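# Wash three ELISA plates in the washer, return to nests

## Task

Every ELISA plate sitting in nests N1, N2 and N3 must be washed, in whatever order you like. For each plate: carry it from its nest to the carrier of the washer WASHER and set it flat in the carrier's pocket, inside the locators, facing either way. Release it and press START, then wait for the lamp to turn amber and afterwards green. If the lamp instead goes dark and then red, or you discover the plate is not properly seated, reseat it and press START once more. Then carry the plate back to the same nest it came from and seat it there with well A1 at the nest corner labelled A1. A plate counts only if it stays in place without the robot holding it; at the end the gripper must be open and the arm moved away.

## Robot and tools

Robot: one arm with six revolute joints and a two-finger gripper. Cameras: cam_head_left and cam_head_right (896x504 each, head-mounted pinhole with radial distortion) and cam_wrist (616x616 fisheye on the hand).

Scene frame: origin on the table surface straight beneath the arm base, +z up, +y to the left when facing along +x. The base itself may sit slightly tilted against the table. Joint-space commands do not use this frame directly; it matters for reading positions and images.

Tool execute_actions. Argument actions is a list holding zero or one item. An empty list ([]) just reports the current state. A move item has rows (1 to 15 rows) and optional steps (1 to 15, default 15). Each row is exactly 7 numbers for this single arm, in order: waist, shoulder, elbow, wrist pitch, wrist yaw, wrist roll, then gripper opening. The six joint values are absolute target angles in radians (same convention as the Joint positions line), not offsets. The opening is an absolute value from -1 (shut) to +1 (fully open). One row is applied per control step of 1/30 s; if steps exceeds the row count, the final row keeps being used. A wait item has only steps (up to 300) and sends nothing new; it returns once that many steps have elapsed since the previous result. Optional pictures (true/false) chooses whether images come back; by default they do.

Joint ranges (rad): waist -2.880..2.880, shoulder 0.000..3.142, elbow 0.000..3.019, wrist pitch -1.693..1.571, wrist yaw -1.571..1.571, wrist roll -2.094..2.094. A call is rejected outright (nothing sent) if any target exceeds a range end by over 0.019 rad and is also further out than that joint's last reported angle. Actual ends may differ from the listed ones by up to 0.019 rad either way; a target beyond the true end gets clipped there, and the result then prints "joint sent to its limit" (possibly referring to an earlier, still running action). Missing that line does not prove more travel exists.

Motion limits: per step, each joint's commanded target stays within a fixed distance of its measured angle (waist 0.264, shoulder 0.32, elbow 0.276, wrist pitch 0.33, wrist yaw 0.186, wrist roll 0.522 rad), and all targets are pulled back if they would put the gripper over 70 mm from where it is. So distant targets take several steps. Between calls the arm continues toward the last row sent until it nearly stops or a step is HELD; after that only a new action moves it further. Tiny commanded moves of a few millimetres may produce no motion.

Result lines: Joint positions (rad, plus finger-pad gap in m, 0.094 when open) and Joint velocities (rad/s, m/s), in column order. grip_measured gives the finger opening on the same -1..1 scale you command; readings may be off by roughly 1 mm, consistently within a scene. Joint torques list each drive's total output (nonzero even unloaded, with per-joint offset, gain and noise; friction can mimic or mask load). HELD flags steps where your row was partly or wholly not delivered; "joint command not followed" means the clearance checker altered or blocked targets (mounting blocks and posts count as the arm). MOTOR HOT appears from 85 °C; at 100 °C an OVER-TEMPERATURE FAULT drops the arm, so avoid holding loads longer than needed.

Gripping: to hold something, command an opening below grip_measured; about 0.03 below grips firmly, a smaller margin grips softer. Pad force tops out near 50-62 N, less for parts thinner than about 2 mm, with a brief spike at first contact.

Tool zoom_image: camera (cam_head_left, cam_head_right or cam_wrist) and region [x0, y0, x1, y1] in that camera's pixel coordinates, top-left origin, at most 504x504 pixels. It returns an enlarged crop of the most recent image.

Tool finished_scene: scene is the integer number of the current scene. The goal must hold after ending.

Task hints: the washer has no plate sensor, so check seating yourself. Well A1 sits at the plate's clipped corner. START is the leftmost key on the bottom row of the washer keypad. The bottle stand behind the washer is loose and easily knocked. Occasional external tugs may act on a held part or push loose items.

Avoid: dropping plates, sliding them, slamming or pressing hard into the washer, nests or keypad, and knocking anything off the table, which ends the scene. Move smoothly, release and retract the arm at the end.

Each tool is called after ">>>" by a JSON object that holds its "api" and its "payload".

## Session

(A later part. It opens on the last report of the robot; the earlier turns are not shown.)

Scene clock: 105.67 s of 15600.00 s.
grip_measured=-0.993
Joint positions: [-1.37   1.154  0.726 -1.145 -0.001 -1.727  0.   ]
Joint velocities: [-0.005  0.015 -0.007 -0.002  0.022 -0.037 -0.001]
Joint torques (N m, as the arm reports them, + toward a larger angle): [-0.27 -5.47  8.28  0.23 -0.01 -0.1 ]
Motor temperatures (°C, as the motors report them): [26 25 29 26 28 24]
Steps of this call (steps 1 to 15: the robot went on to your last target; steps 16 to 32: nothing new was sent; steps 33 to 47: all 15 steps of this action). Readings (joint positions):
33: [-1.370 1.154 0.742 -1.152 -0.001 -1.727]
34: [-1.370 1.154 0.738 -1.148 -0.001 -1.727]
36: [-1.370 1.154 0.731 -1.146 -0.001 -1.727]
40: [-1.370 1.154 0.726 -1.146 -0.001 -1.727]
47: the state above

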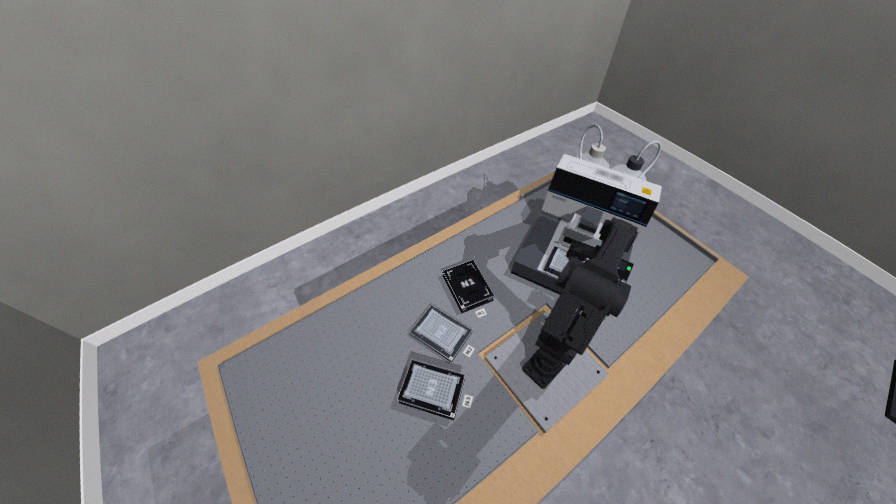

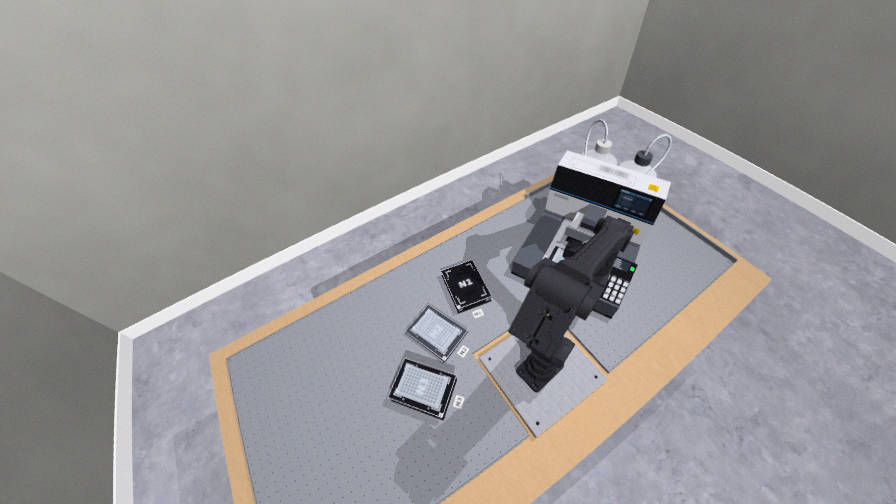

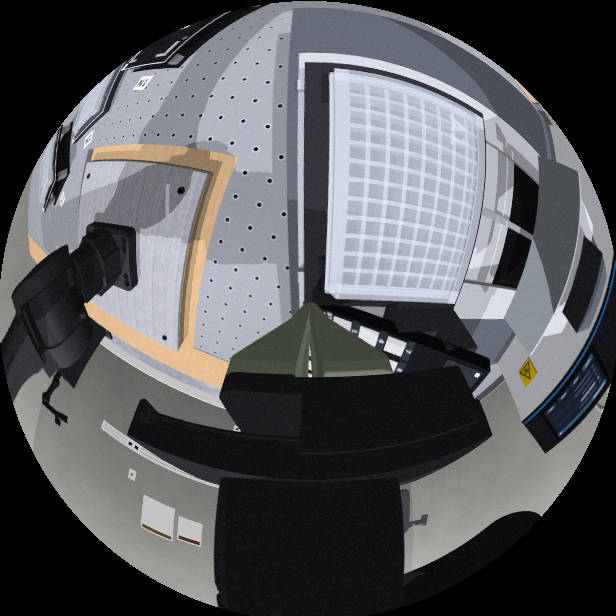

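>>> {"api": "execute_actions", "payload": {"actions": [{"rows":[[-1.37,1.154,0.795,-1.155,0,-1.73,-1],[-1.37,1.154,0.795,-1.155,0,-1.73,-1],[-1.37,1.154,0.795,-1.16,0,-1.73,-1],[-1.37,1.154,0.795,-1.17,0,-1.73,-1],[-1.37,1.154,0.795,-1.175,0,-1.73,-1],[-1.37,1.154,0.795,-1.175,0,-1.73,-1],[-1.37,1.154,0.795,-1.175,0,-1.73,-1],[-1.37,1.154,0.795,-1.175,0,-1.73,-1],[-1.39,1.154,0.795,-1.175,0,-1.73,-1],[-1.39,1.154,0.795,-1.175,0,-1.73,-1],[-1.408,1.154,0.795,-1.175,0,-1.73,-1]]}], "pictures": false}}

>>> {"api": "execute_actions", "payload": {"actions": [{"steps":8}]}}

>>> {"api": "zoom_image", "payload": {"camera": "cam_wrist", "region": [240,220,400,360]}}

Scene clock: 110.23 s of 15600.00 s.
grip_measured=-0.993
Joint positions: [-1.397  1.154  0.746 -1.166 -0.001 -1.727  0.   ]
Joint velocities: [-0.093 -0.005 -0.002  0.007 -0.007 -0.051  0.   ]
Joint torques (N m, as the arm reports them, + toward a larger angle): [-0.95 -6.43 13.81 -0.63 -0.01 -0.1 ]
Motor temperatures (°C, as the motors report them): [26 25 29 26 28 24]
Steps of this call (steps 1 to 15: the robot went on to your last target; steps 16 to 90: nothing new was sent; then 1.07 s passed at rest; steps 91 to 105: all 15 steps of this action). Readings (joint positions):
91: [-1.370 1.154 0.727 -1.146 -0.001 -1.727]
92: [-1.370 1.154 0.730 -1.147 -0.001 -1.727]
94: [-1.370 1.154 0.738 -1.152 -0.001 -1.727]
98: [-1.370 1.154 0.746 -1.163 -0.001 -1.727]
105: the state above

Scene clock: 110.50 s of 15600.00 s.
grip_measured=-0.993
Joint positions: [-1.4    1.154  0.746 -1.166 -0.001 -1.727  0.   ]
Joint velocities: [ 0.005 -0.005  0.012  0.002 -0.007 -0.081 -0.001]
Joint torques (N m, as the arm reports them, + toward a larger angle): [-0.78 -6.3  13.87 -0.63 -0.01 -0.1 ]
Motor temperatures (°C, as the motors report them): [26 25 29 26 28 24]
Steps of this call (steps 1 to 8: the robot went on to your last target). Readings (joint positions):
1: [-1.399 1.154 0.746 -1.166 -0.001 -1.727]
2: [-1.400 1.154 0.746 -1.166 -0.001 -1.727]
4: [-1.400 1.154 0.746 -1.166 -0.001 -1.727]
8: the state above

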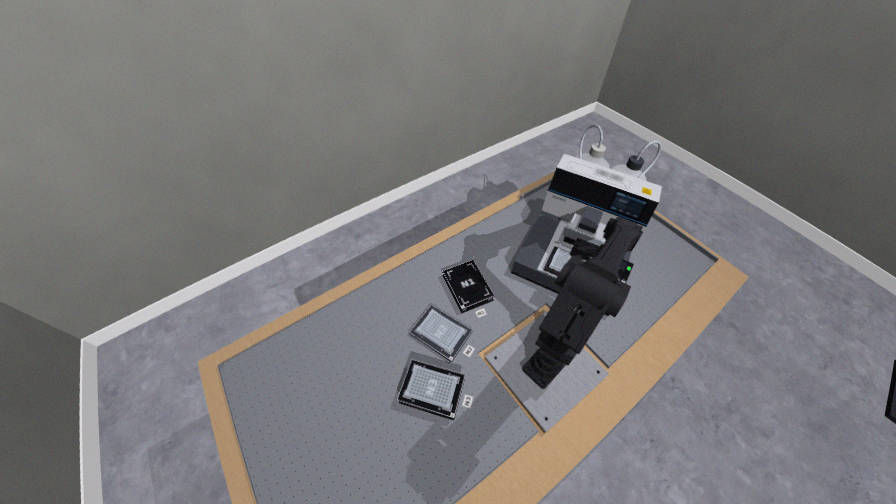

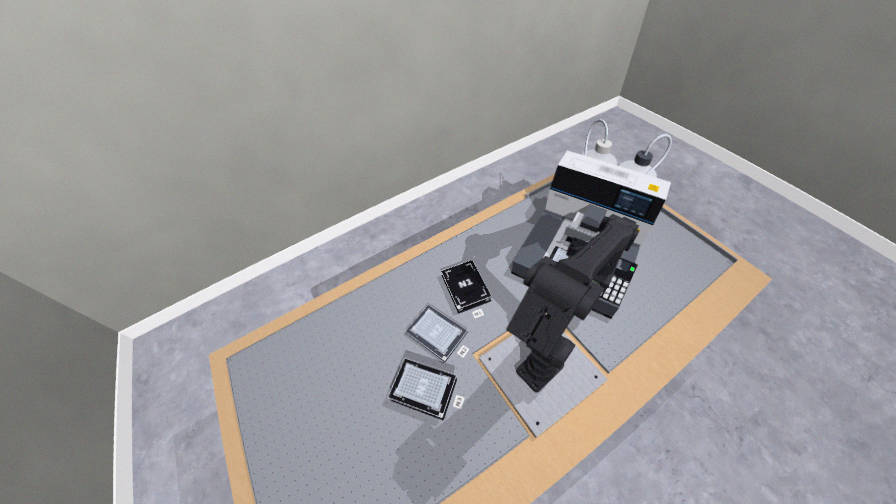

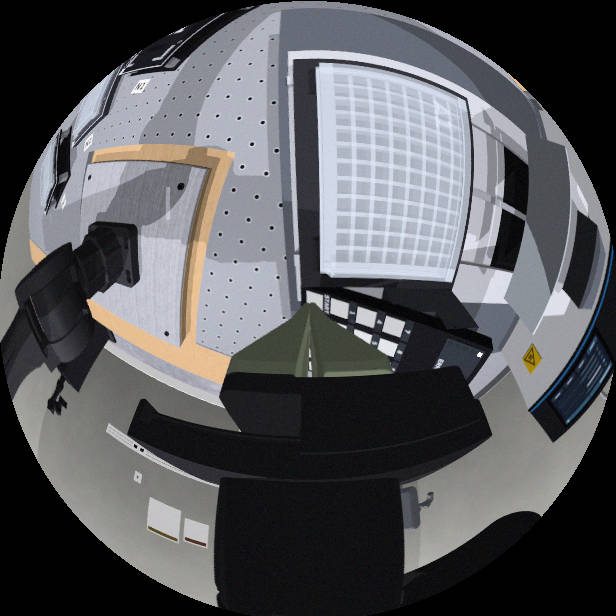

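Region (240, 220, 400, 360) of cam_wrist's 616x616 image, scaled by 3.150, with more detail than that image has; it fills the top 441 rows of this view, and the rest is white.

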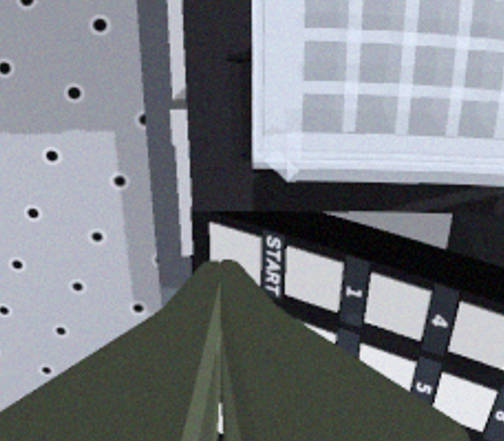

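>>> {"api": "execute_actions", "payload": {"actions": [{"rows":[[-1.4,1.186,0.75,-1.138,0,-1.73,-1]]}]}}

>>> {"api": "zoom_image", "payload": {"camera": "cam_wrist", "region": [240,220,400,360]}}

Scene clock: 113.23 s of 15600.00 s.
grip_measured=-0.993
Joint positions: [-1.4    1.172  0.746 -1.148 -0.001 -1.727  0.   ]
Joint velocities: [ 0.005  0.005  0.012 -0.012 -0.037 -0.037 -0.001]
Joint torques (N m, as the arm reports them, + toward a larger angle): [-0.27 -5.04  9.56  0.21 -0.01 -0.1 ]
Motor temperatures (°C, as the motors report them): [26 25 29 26 28 24]
Steps of this call (steps 1 to 15: the robot went on to your last target; steps 16 to 67: nothing new was sent; steps 68 to 82: all 15 steps of this action). Readings (joint positions):
68: [-1.400 1.155 0.746 -1.163 -0.001 -1.727]
69: [-1.400 1.158 0.746 -1.158 -0.001 -1.727]
71: [-1.400 1.165 0.746 -1.151 -0.001 -1.727]
75: [-1.400 1.172 0.746 -1.148 -0.001 -1.727]
82: the state above

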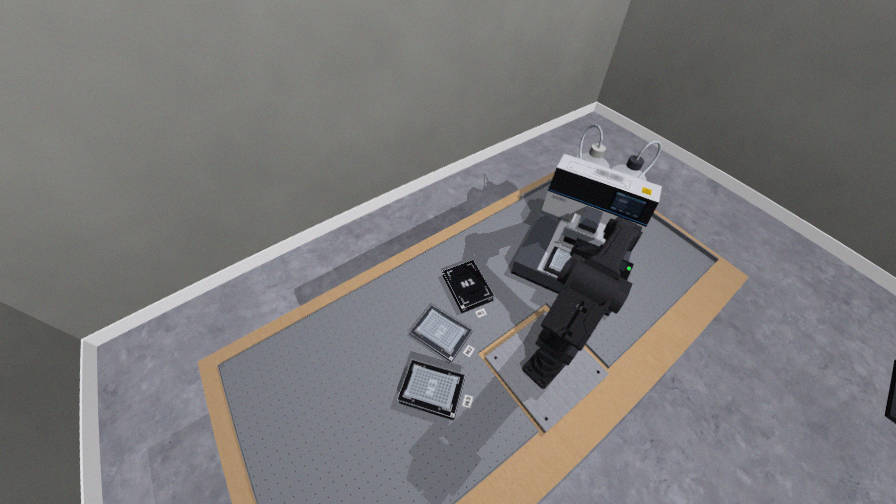

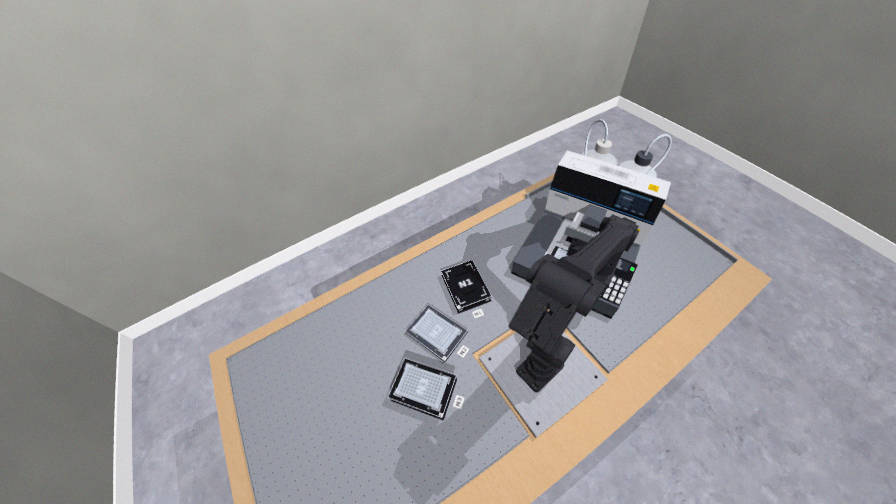

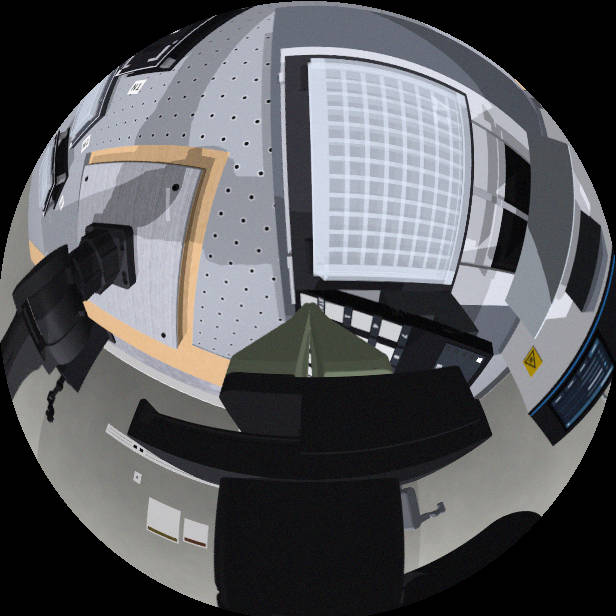

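Region (240, 220, 400, 360) of cam_wrist's 616x616 image, scaled by 3.150, with more detail than that image has; it fills the top 441 rows of this view, and the rest is white.

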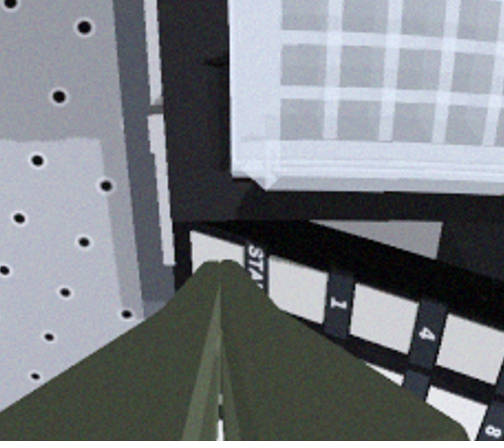

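>>> {"api": "execute_actions", "payload": {"actions": [{"rows":[[-1.4,1.21,0.75,-1.138,0,-1.73,-1]]}]}}

Scene clock: 115.77 s of 15600.00 s.
grip_measured=-0.993
Joint positions: [-1.4    1.197  0.746 -1.147 -0.001 -1.727  0.   ]
Joint velocities: [-0.015 -0.005  0.002 -0.022 -0.037  0.066  0.001]
Joint torques (N m, as the arm reports them, + toward a larger angle): [-0.32 -5.19  9.47  0.15 -0.01 -0.1 ]
Motor temperatures (°C, as the motors report them): [26 25 29 26 28 24]
Steps of this call (steps 1 to 15: the robot went on to your last target; steps 16 to 61: nothing new was sent; steps 62 to 76: all 15 steps of this action). Readings (joint positions):
62: [-1.400 1.174 0.746 -1.148 -0.001 -1.727]
63: [-1.400 1.177 0.746 -1.148 -0.001 -1.727]
65: [-1.400 1.188 0.746 -1.147 -0.001 -1.727]
69: [-1.400 1.197 0.746 -1.147 -0.001 -1.727]
76: the state above

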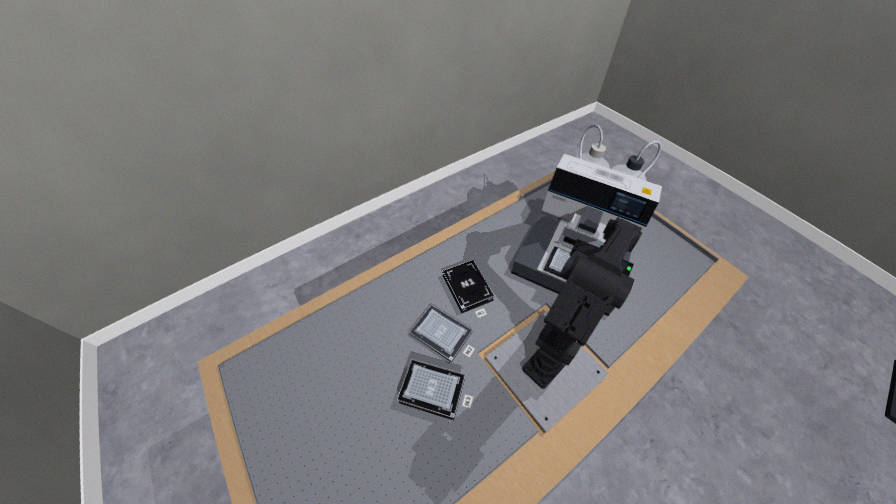

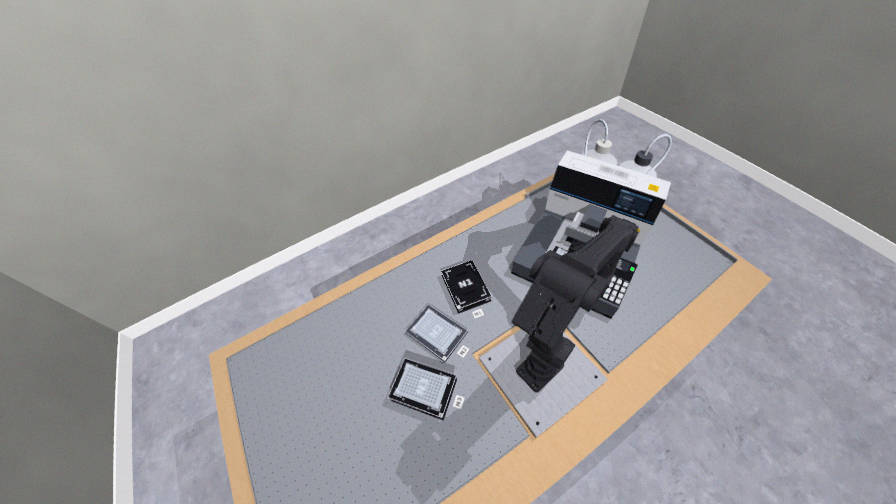

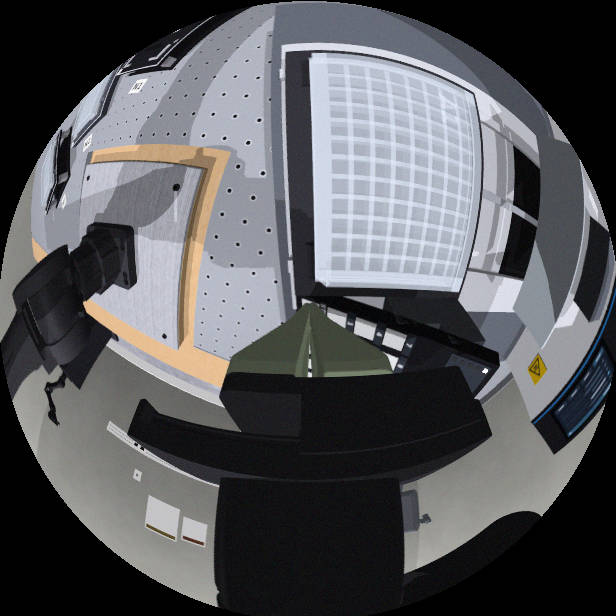

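>>> {"api": "execute_actions", "payload": {"actions": [{"rows":[[-1.4,1.228,0.75,-1.13,0,-1.73,-1]]}]}}

Scene clock: 117.40 s of 15600.00 s.
grip_measured=-0.993
Joint positions: [-1.4    1.213  0.746 -1.14  -0.001 -1.727  0.   ]
Joint velocities: [-0.005 -0.015  0.002 -0.002  0.007 -0.037 -0.001]
Joint torques (N m, as the arm reports them, + toward a larger angle): [-0.26 -5.33  9.37  0.14 -0.01 -0.1 ]
Motor temperatures (°C, as the motors report them): [26 25 29 26 28 24]
Steps of this call (steps 1 to 15: the robot went on to your last target; steps 16 to 34: nothing new was sent; steps 35 to 49: all 15 steps of this action). Readings (joint positions):
35: [-1.400 1.198 0.746 -1.146 -0.001 -1.727]
36: [-1.400 1.201 0.746 -1.144 -0.001 -1.727]
38: [-1.400 1.207 0.746 -1.141 -0.001 -1.727]
42: [-1.400 1.213 0.746 -1.140 -0.001 -1.727]
49: the state above

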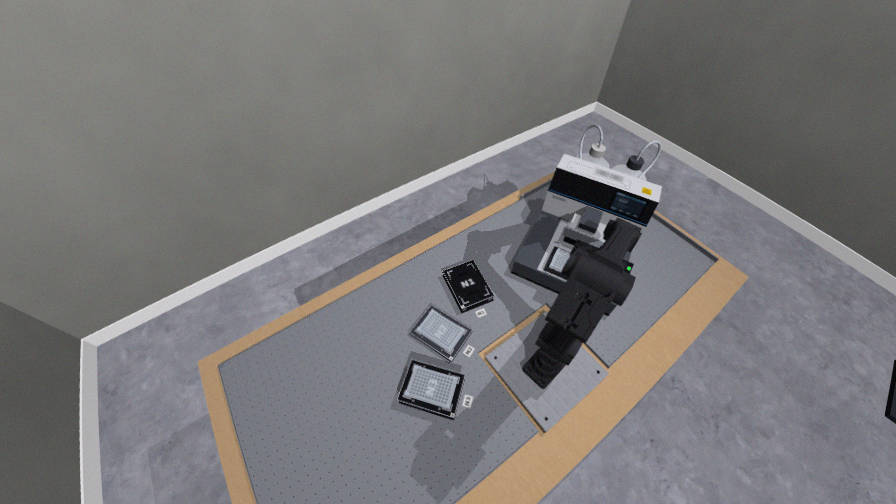

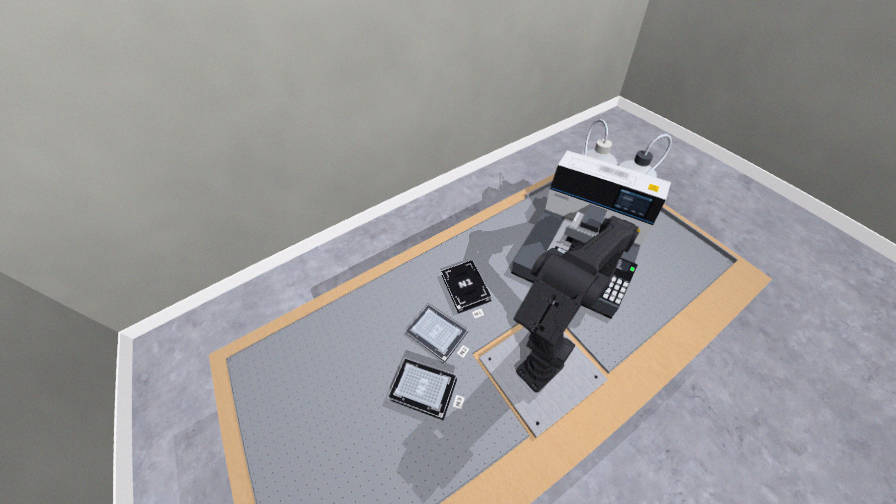

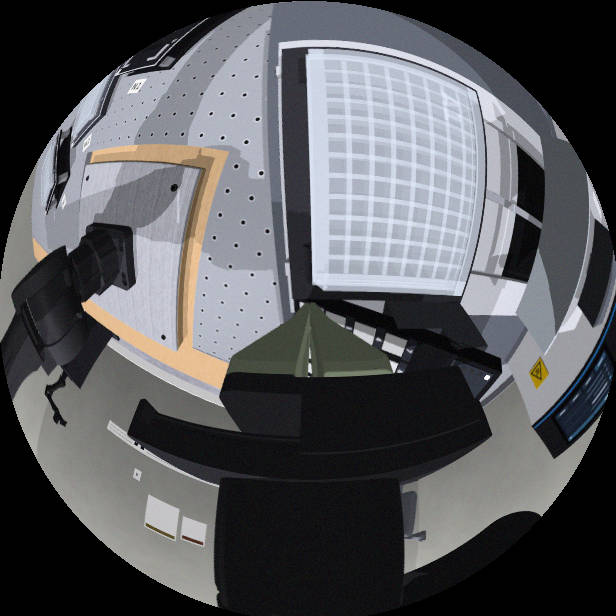

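>>> {"api": "execute_actions", "payload": {"actions": [{"rows":[[-1.428,1.22,0.75,-1.135,0,-1.73,-1],[-1.428,1.22,0.75,-1.135,0,-1.73,-1],[-1.428,1.22,0.75,-1.135,0,-1.73,-1],[-1.428,1.22,0.75,-1.135,0,-1.73,-1],[-1.428,1.22,0.75,-1.135,0,-1.73,-1],[-1.428,1.22,0.75,-1.135,0,-1.73,-1],[-1.428,1.22,0.75,-1.135,0,-1.73,-1],[-1.428,1.242,0.75,-1.125,0,-1.73,-1]]}]}}

>>> {"api": "zoom_image", "payload": {"camera": "cam_wrist", "region": [240,220,400,360]}}

Scene clock: 122.73 s of 15600.00 s.
grip_measured=-0.994
Joint positions: [-1.419  1.223  0.746 -1.135 -0.001 -1.727  0.   ]
Joint velocities: [-0.015 -0.005 -0.007  0.002  0.051  0.007  0.001]
Joint torques (N m, as the arm reports them, + toward a larger angle): [-0.92 -5.43  9.29  0.17 -0.01 -0.1 ]
Motor temperatures (°C, as the motors report them): [26 25 29 26 28 24]
Steps of this call (steps 1 to 15: the robot went on to your last target; steps 16 to 90: nothing new was sent; then 1.83 s passed at rest; steps 91 to 105: all 15 steps of this action). Readings (joint positions):
91: [-1.401 1.213 0.746 -1.140 -0.001 -1.727]
92: [-1.405 1.213 0.746 -1.140 -0.001 -1.727]
94: [-1.413 1.213 0.746 -1.140 -0.001 -1.727]
98: [-1.419 1.214 0.746 -1.139 -0.001 -1.727]
105: the state above

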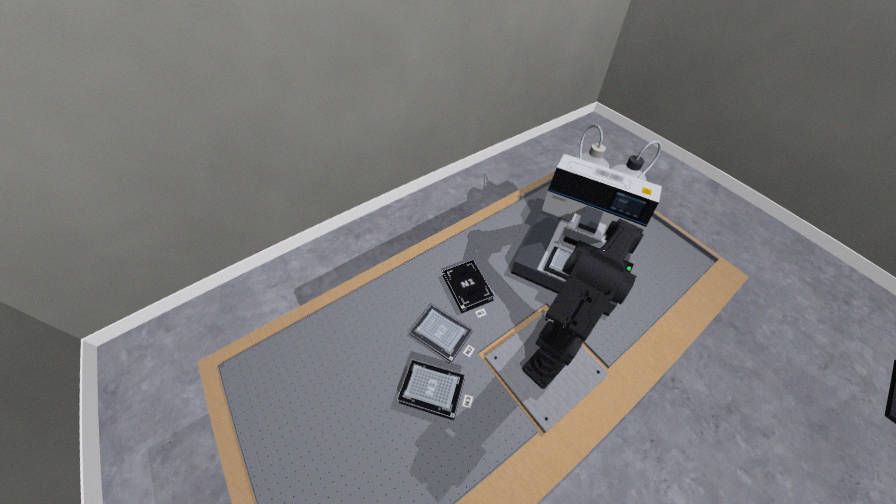

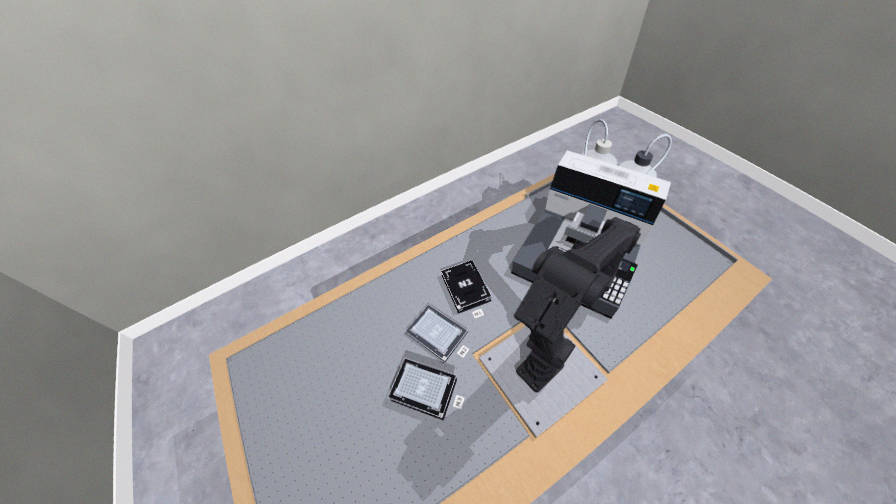

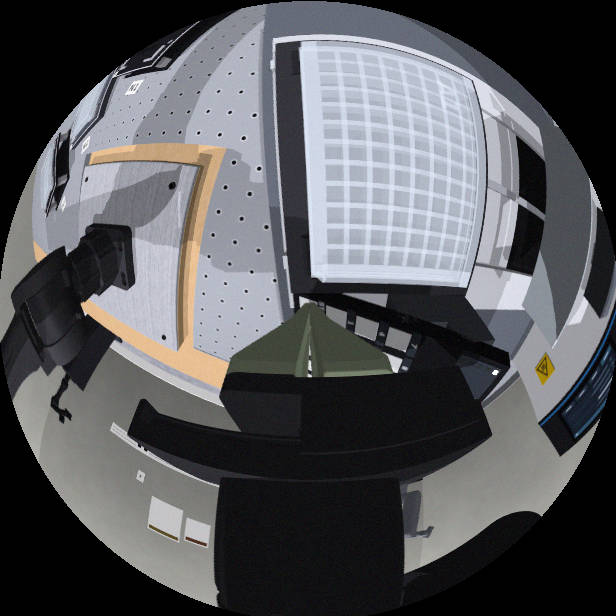

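Region (240, 220, 400, 360) of cam_wrist's 616x616 image, scaled by 3.150, with more detail than that image has; it fills the top 441 rows of this view, and the rest is white.

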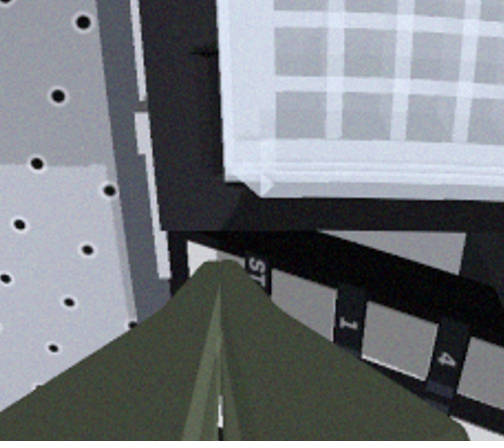

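Contact. Press a bit more.

>>> {"api": "execute_actions", "payload": {"actions": [{"rows":[[-1.42,1.256,0.75,-1.125,0,-1.73,-1]],"steps":12}]}}

Scene clock: 124.30 s of 15600.00 s.
grip_measured=-0.994
Joint positions: [-1.419  1.225  0.746 -1.135 -0.001 -1.727  0.   ]
Joint velocities: [-0.005 -0.024  0.007 -0.012 -0.037  0.037  0.   ]
Joint torques (N m, as the arm reports them, + toward a larger angle): [-0.37 -3.93  9.3   0.14 -0.01 -0.1 ]
Motor temperatures (°C, as the motors report them): [26 25 29 26 28 24]
Steps of this call (steps 1 to 15: the robot went on to your last target; steps 16 to 35: nothing new was sent; steps 36 to 47: all 12 steps of this action). Readings (joint positions):
36: [-1.419 1.223 0.746 -1.135 -0.001 -1.727]
37: [-1.419 1.224 0.746 -1.135 -0.001 -1.727]
39: [-1.419 1.225 0.746 -1.135 -0.001 -1.727]
43: [-1.419 1.225 0.746 -1.135 -0.001 -1.727]
47: the state above

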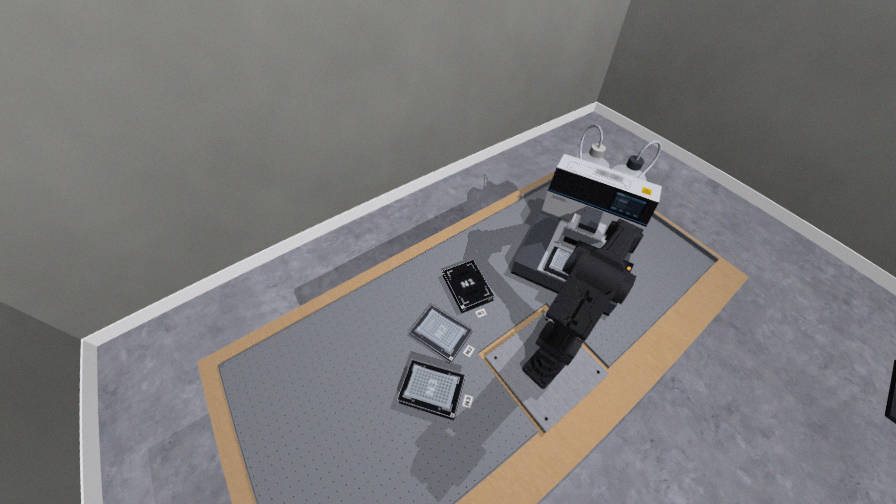

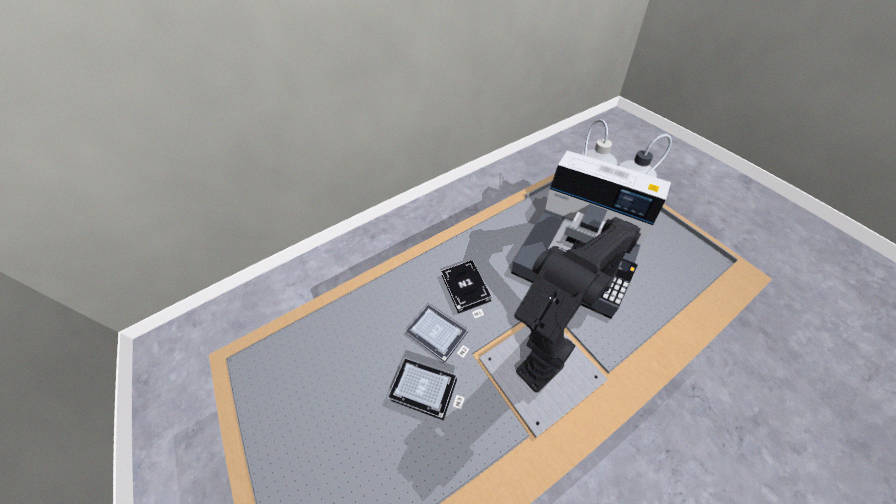

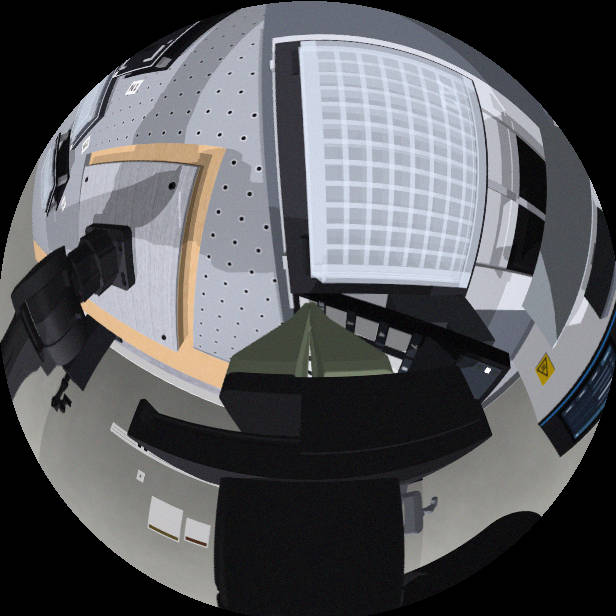

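>>> {"api": "execute_actions", "payload": {"actions": [{"rows":[[-1.42,1.2,0.75,-1.135,0,-1.73,-1],[-1.42,1.18,0.75,-1.135,0,-1.73,-1],[-1.42,1.16,0.75,-1.14,0,-1.73,-1],[-1.42,1.15,0.8,-1.15,0,-1.73,-1],[-1.42,1.15,0.82,-1.17,0,-1.73,-1],[-1.42,1.15,0.84,-1.19,0,-1.73,-1],[-1.42,1.15,0.86,-1.21,0,-1.73,-1],[-1.42,1.15,0.88,-1.23,0,-1.73,-1],[-1.42,1.15,0.9,-1.25,0,-1.73,-1],[-1.42,1.15,0.92,-1.27,0,-1.73,-1],[-1.42,1.15,0.94,-1.29,0,-1.73,-1]]}], "pictures": false}}

>>> {"api": "execute_actions", "payload": {"actions": [{"rows":[[-1.39,1.16,0.95,-1.29,0,-1.7,1],[-1.36,1.17,0.96,-1.29,0,-1.67,1],[-1.33,1.18,0.97,-1.29,0,-1.64,1],[-1.3,1.19,0.98,-1.29,0,-1.61,1],[-1.27,1.2,0.99,-1.29,0,-1.58,1],[-1.24,1.21,1.0,-1.29,0,-1.55,1],[-1.21,1.22,1.0,-1.29,0,-1.52,1],[-1.18,1.23,1.0,-1.29,0,-1.49,1],[-1.16,1.235,1.0,-1.29,0,-1.465,1],[-1.145,1.235,1.0,-1.29,0,-1.465,1],[-1.135,1.235,1.0,-1.29,0,-1.465,1]]}], "pictures": false}}

>>> {"api": "execute_actions", "payload": {"actions": [{"steps":150}]}}

Scene clock: 133.27 s of 15600.00 s.
grip_measured=-0.994
Joint positions: [-1.419  1.155  0.904 -1.273 -0.001 -1.727  0.   ]
Joint velocities: [ 0.005 -0.034  0.11  -0.037 -0.007  0.007  0.001]
Joint torques (N m, as the arm reports them, + toward a larger angle): [-0.37 -7.37 12.63 -0.79 -0.01 -0.09]
Motor temperatures (°C, as the motors report them): [26 25 29 26 28 24]
Steps of this call (steps 1 to 15: the robot went on to your last target; steps 16 to 254: nothing new was sent; steps 255 to 269: all 15 steps of this action). Readings (joint positions):
255: [-1.419 1.223 0.746 -1.135 -0.001 -1.727]
256: [-1.419 1.217 0.746 -1.135 -0.001 -1.727]
258: [-1.419 1.198 0.747 -1.137 -0.001 -1.727]
262: [-1.419 1.161 0.783 -1.191 -0.001 -1.727]
269: the state above

Scene clock: 133.77 s of 15600.00 s.
grip_measured=+1.000
Joint positions: [-1.125  1.226  0.955 -1.283 -0.001 -1.509  0.094]
Joint velocities: [-0.024 -0.024  0.002 -0.002 -0.022  0.183  0.   ]
Joint torques (N m, as the arm reports them, + toward a larger angle): [-0.73 -7.54 13.99 -0.53 -0.02  0.09]
Motor temperatures (°C, as the motors report them): [26 25 29 26 28 24]
Steps of this call (steps 1 to 15: all 15 steps of this action). Readings (joint positions):
1: [-1.417 1.155 0.907 -1.275 -0.001 -1.725]
2: [-1.411 1.155 0.908 -1.277 -0.001 -1.718]
4: [-1.378 1.159 0.910 -1.280 -0.001 -1.692]
8: [-1.249 1.191 0.942 -1.283 -0.001 -1.607]
15: the state above

Scene clock: 138.77 s of 15600.00 s.
grip_measured=+1.000
Joint positions: [-1.125  1.226  0.955 -1.283 -0.001 -1.482  0.094]
Joint velocities: [-0.005 -0.015 -0.007 -0.007 -0.095 -0.081  0.   ]
Joint torques (N m, as the arm reports them, + toward a larger angle): [-0.93 -7.54 14.   -0.5  -0.02  0.1 ]
Motor temperatures (°C, as the motors report them): [26 25 30 26 28 24]
Steps of this call (steps 1 to 30: the robot went on to your last target; steps 31 to 150: nothing new was sent). Readings (joint positions):
1: [-1.125 1.226 0.955 -1.283 -0.001 -1.503]
2: [-1.125 1.226 0.955 -1.283 -0.001 -1.499]
4: [-1.125 1.226 0.955 -1.283 -0.001 -1.493]
8: [-1.125 1.226 0.955 -1.283 -0.001 -1.486]
150: the state above
The arm was judged still, so your last target was given up. Only a new action makes it travel on or press farther. Fingers that are still opening or closing keep moving.

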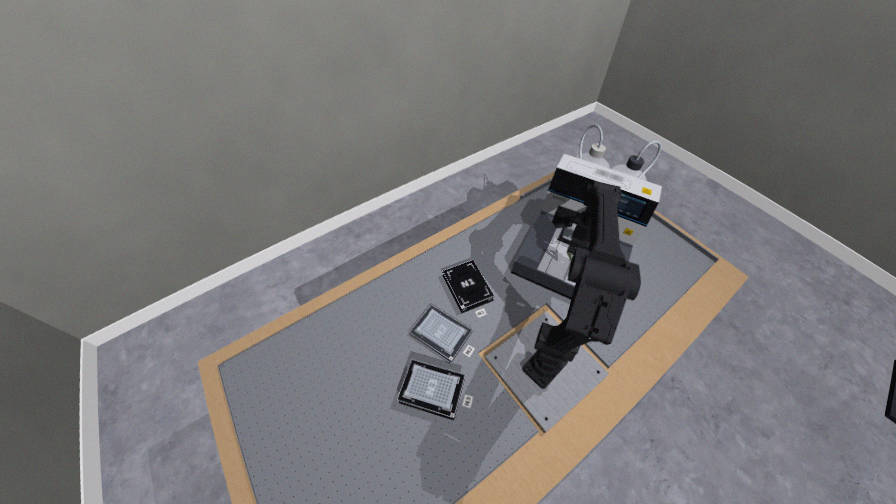

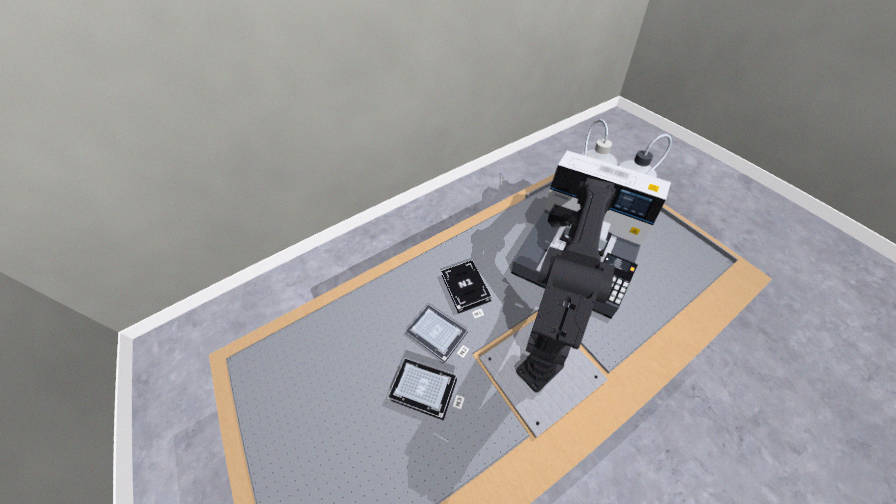

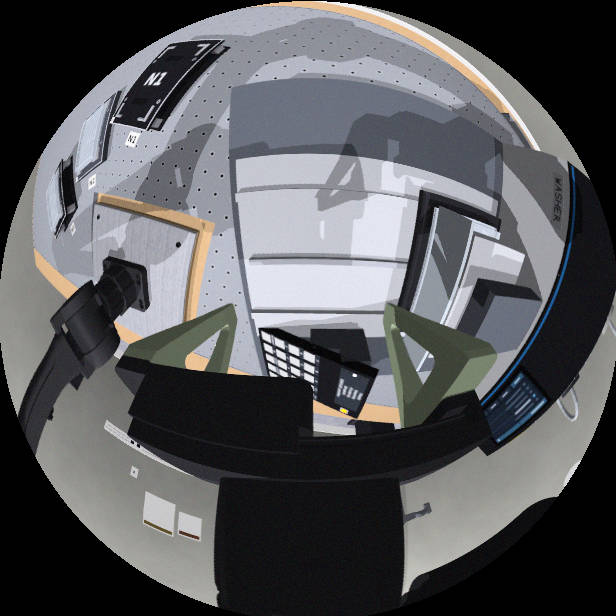

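>>> {"api": "execute_actions", "payload": {"actions": [{"rows":[[-1.146,1.226,0.955,-1.283,0,-1.482,1]],"steps":8}], "pictures": false}}

>>> {"api": "execute_actions", "payload": {"actions": [{"steps":300}]}}

Scene clock: 140.17 s of 15600.00 s.
grip_measured=+1.000
Joint positions: [-1.135  1.226  0.955 -1.283 -0.001 -1.482  0.094]
Joint velocities: [-0.005 -0.015  0.002 -0.012  0.066 -0.066  0.   ]
Joint torques (N m, as the arm reports them, + toward a larger angle): [-1.06 -8.5   9.79 -0.19 -0.03 -0.07]
Motor temperatures (°C, as the motors report them): [26 25 31 26 28 24]
Steps of this call (steps 1 to 34: nothing new was sent; steps 35 to 42: all 8 steps of this action). Readings (joint positions):
35: [-1.126 1.226 0.955 -1.283 -0.001 -1.482]
36: [-1.127 1.226 0.955 -1.283 -0.001 -1.482]
38: [-1.131 1.226 0.955 -1.283 -0.001 -1.482]
42: the state above

Scene clock: 150.17 s of 15600.00 s.
grip_measured=+1.000
Joint positions: [-1.135  1.226  0.955 -1.283 -0.001 -1.482  0.094]
Joint velocities: [ 0.005 -0.005 -0.002 -0.002  0.022 -0.037  0.   ]
Joint torques (N m, as the arm reports them, + toward a larger angle): [-0.98 -8.55  9.82 -0.22 -0.03 -0.07]
Motor temperatures (°C, as the motors report them): [26 26 30 26 28 24]
Steps of this call (steps 1 to 15: the robot went on to your last target; steps 16 to 130: nothing new was sent; then 5.67 s passed at rest). Readings (joint positions):
1: [-1.135 1.226 0.955 -1.283 -0.001 -1.482]
2: [-1.135 1.226 0.955 -1.283 -0.001 -1.482]
4: [-1.135 1.226 0.955 -1.283 -0.001 -1.482]
8: [-1.135 1.226 0.955 -1.283 -0.001 -1.482]
130: the state above
The arm was judged still, so your last target was given up. Only a new action makes it travel on or press farther. Fingers that are still opening or closing keep moving.

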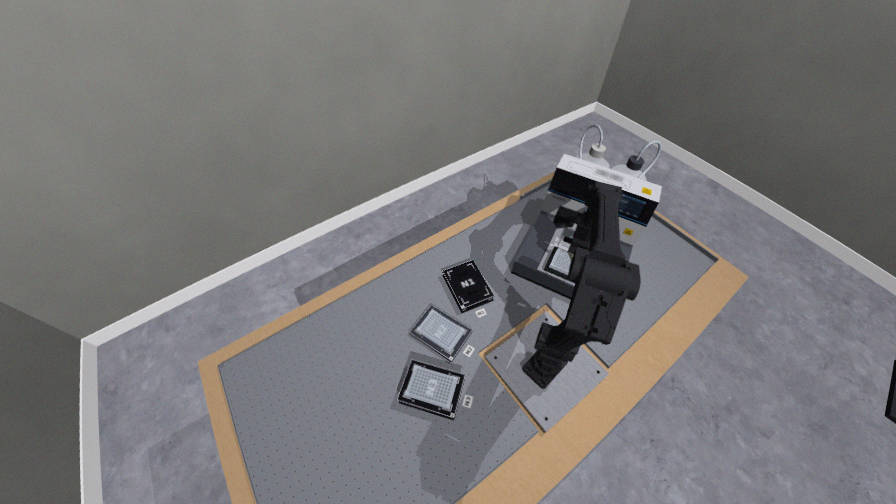

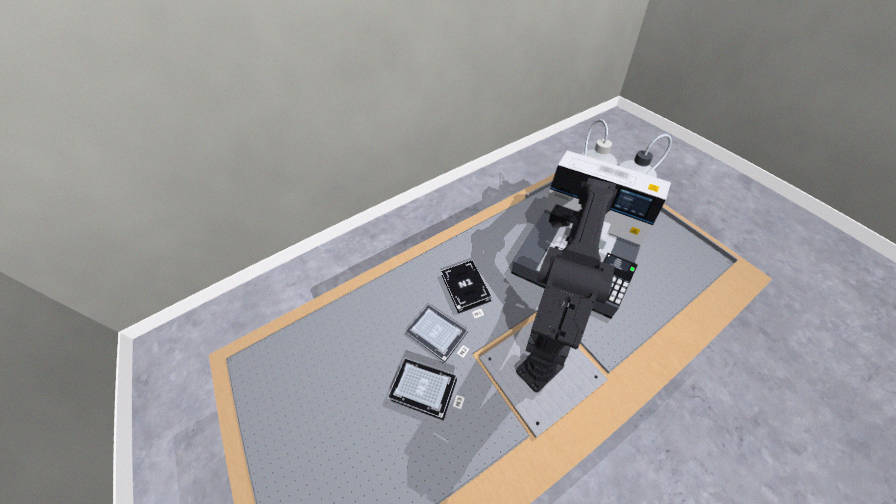

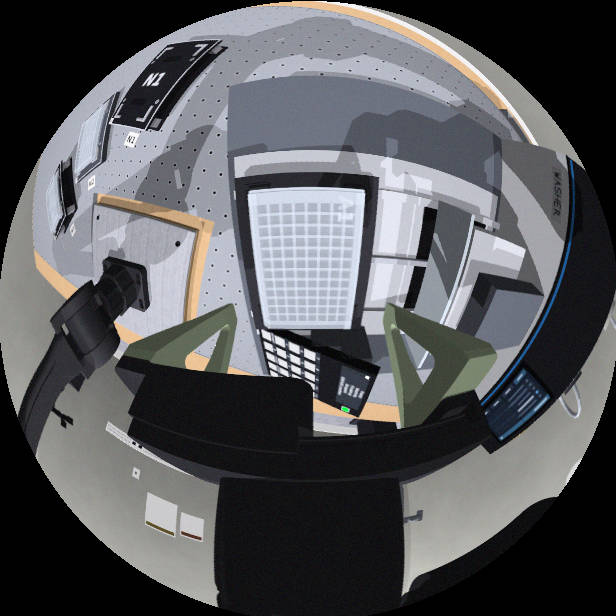

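>>> {"api": "execute_actions", "payload": {"actions": [{"rows":[[-1.135,1.21,0.93,-1.25,0,-1.482,1],[-1.135,1.21,0.92,-1.23,0,-1.482,1],[-1.135,1.21,0.91,-1.21,0,-1.482,1],[-1.135,1.21,0.9,-1.19,0,-1.482,1],[-1.135,1.21,0.89,-1.175,0,-1.482,1],[-1.135,1.21,0.88,-1.16,0,-1.482,1],[-1.135,1.21,0.87,-1.145,0,-1.482,1],[-1.135,1.21,0.86,-1.13,0,-1.482,1],[-1.135,1.21,0.85,-1.115,0,-1.482,1],[-1.135,1.21,0.84,-1.1,0,-1.482,1],[-1.135,1.21,0.828,-1.096,0,-1.482,1]]}], "pictures": false}}

>>> {"api": "execute_actions", "payload": {"actions": [{"rows":[[-1.135,1.23,0.828,-1.096,0,-1.482,1],[-1.135,1.24,0.828,-1.096,0,-1.482,1],[-1.135,1.25,0.828,-1.096,0,-1.482,1],[-1.135,1.26,0.828,-1.096,0,-1.482,1]],"steps":10}]}}

Scene clock: 155.93 s of 15600.00 s.
grip_measured=+1.000
Joint positions: [-1.135  1.22   0.836 -1.111 -0.001 -1.482  0.094]
Joint velocities: [ 0.005 -0.024 -0.037  0.027  0.007  0.022  0.   ]
Joint torques (N m, as the arm reports them, + toward a larger angle): [-0.23 -9.06  9.    0.53 -0.03 -0.06]
Motor temperatures (°C, as the motors report them): [26 26 30 26 28 24]
Steps of this call (steps 1 to 90: nothing new was sent; then 2.27 s passed at rest; steps 91 to 105: all 15 steps of this action). Readings (joint positions):
91: [-1.135 1.225 0.954 -1.278 -0.001 -1.482]
92: [-1.135 1.224 0.949 -1.266 -0.001 -1.482]
94: [-1.135 1.221 0.933 -1.233 -0.001 -1.482]
98: [-1.135 1.220 0.890 -1.169 -0.001 -1.482]
105: the state above

Scene clock: 156.27 s of 15600.00 s.
grip_measured=+1.000
Joint positions: [-1.135  1.246  0.836 -1.106 -0.001 -1.482  0.094]
Joint velocities: [-0.005  0.034 -0.007  0.007 -0.022  0.022  0.   ]
Joint torques (N m, as the arm reports them, + toward a larger angle): [-0.31 -6.91  8.64  0.38 -0.03 -0.06]
Motor temperatures (°C, as the motors report them): [26 26 30 26 28 24]
Steps of this call (steps 1 to 10: all 10 steps of this action). Readings (joint positions):
1: [-1.135 1.220 0.836 -1.110 -0.001 -1.482]
2: [-1.135 1.220 0.836 -1.109 -0.001 -1.482]
4: [-1.135 1.223 0.836 -1.107 -0.001 -1.482]
8: [-1.135 1.242 0.836 -1.106 -0.001 -1.482]
10: the state above

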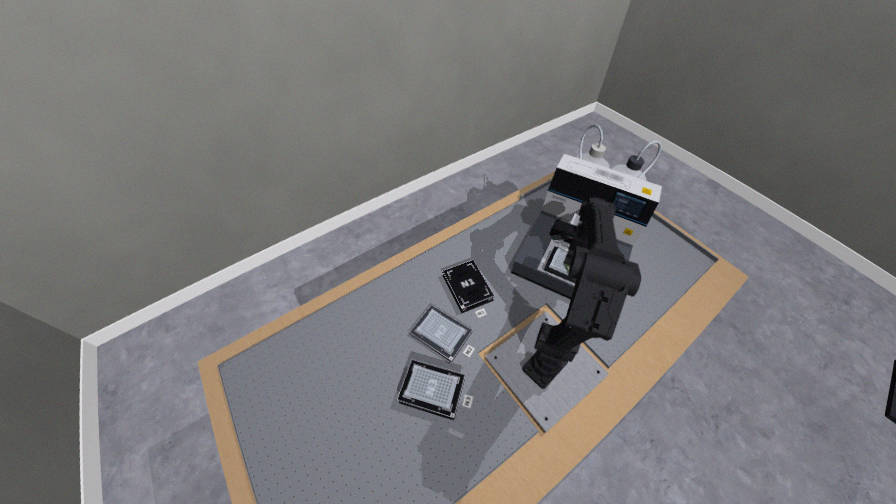

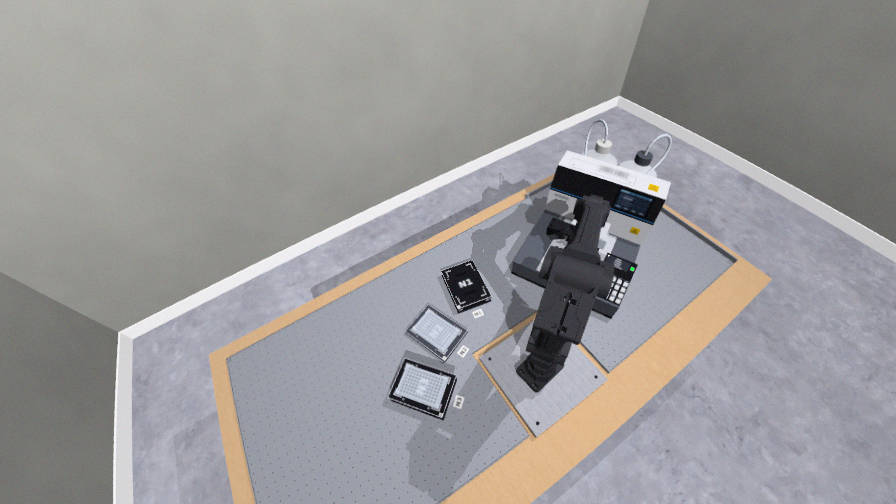

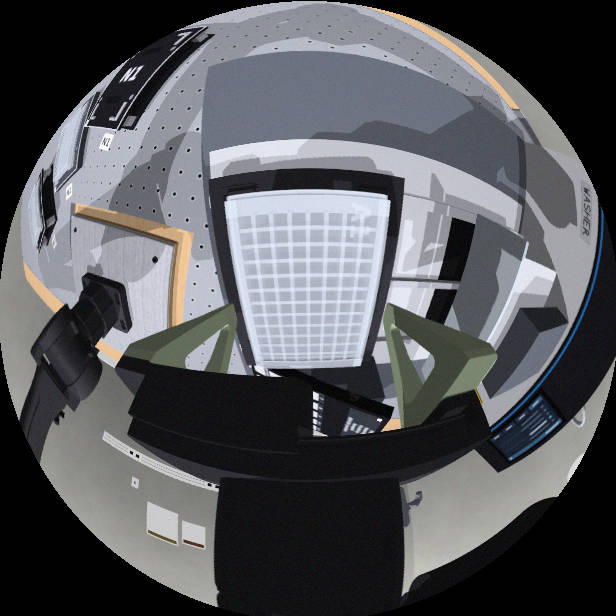

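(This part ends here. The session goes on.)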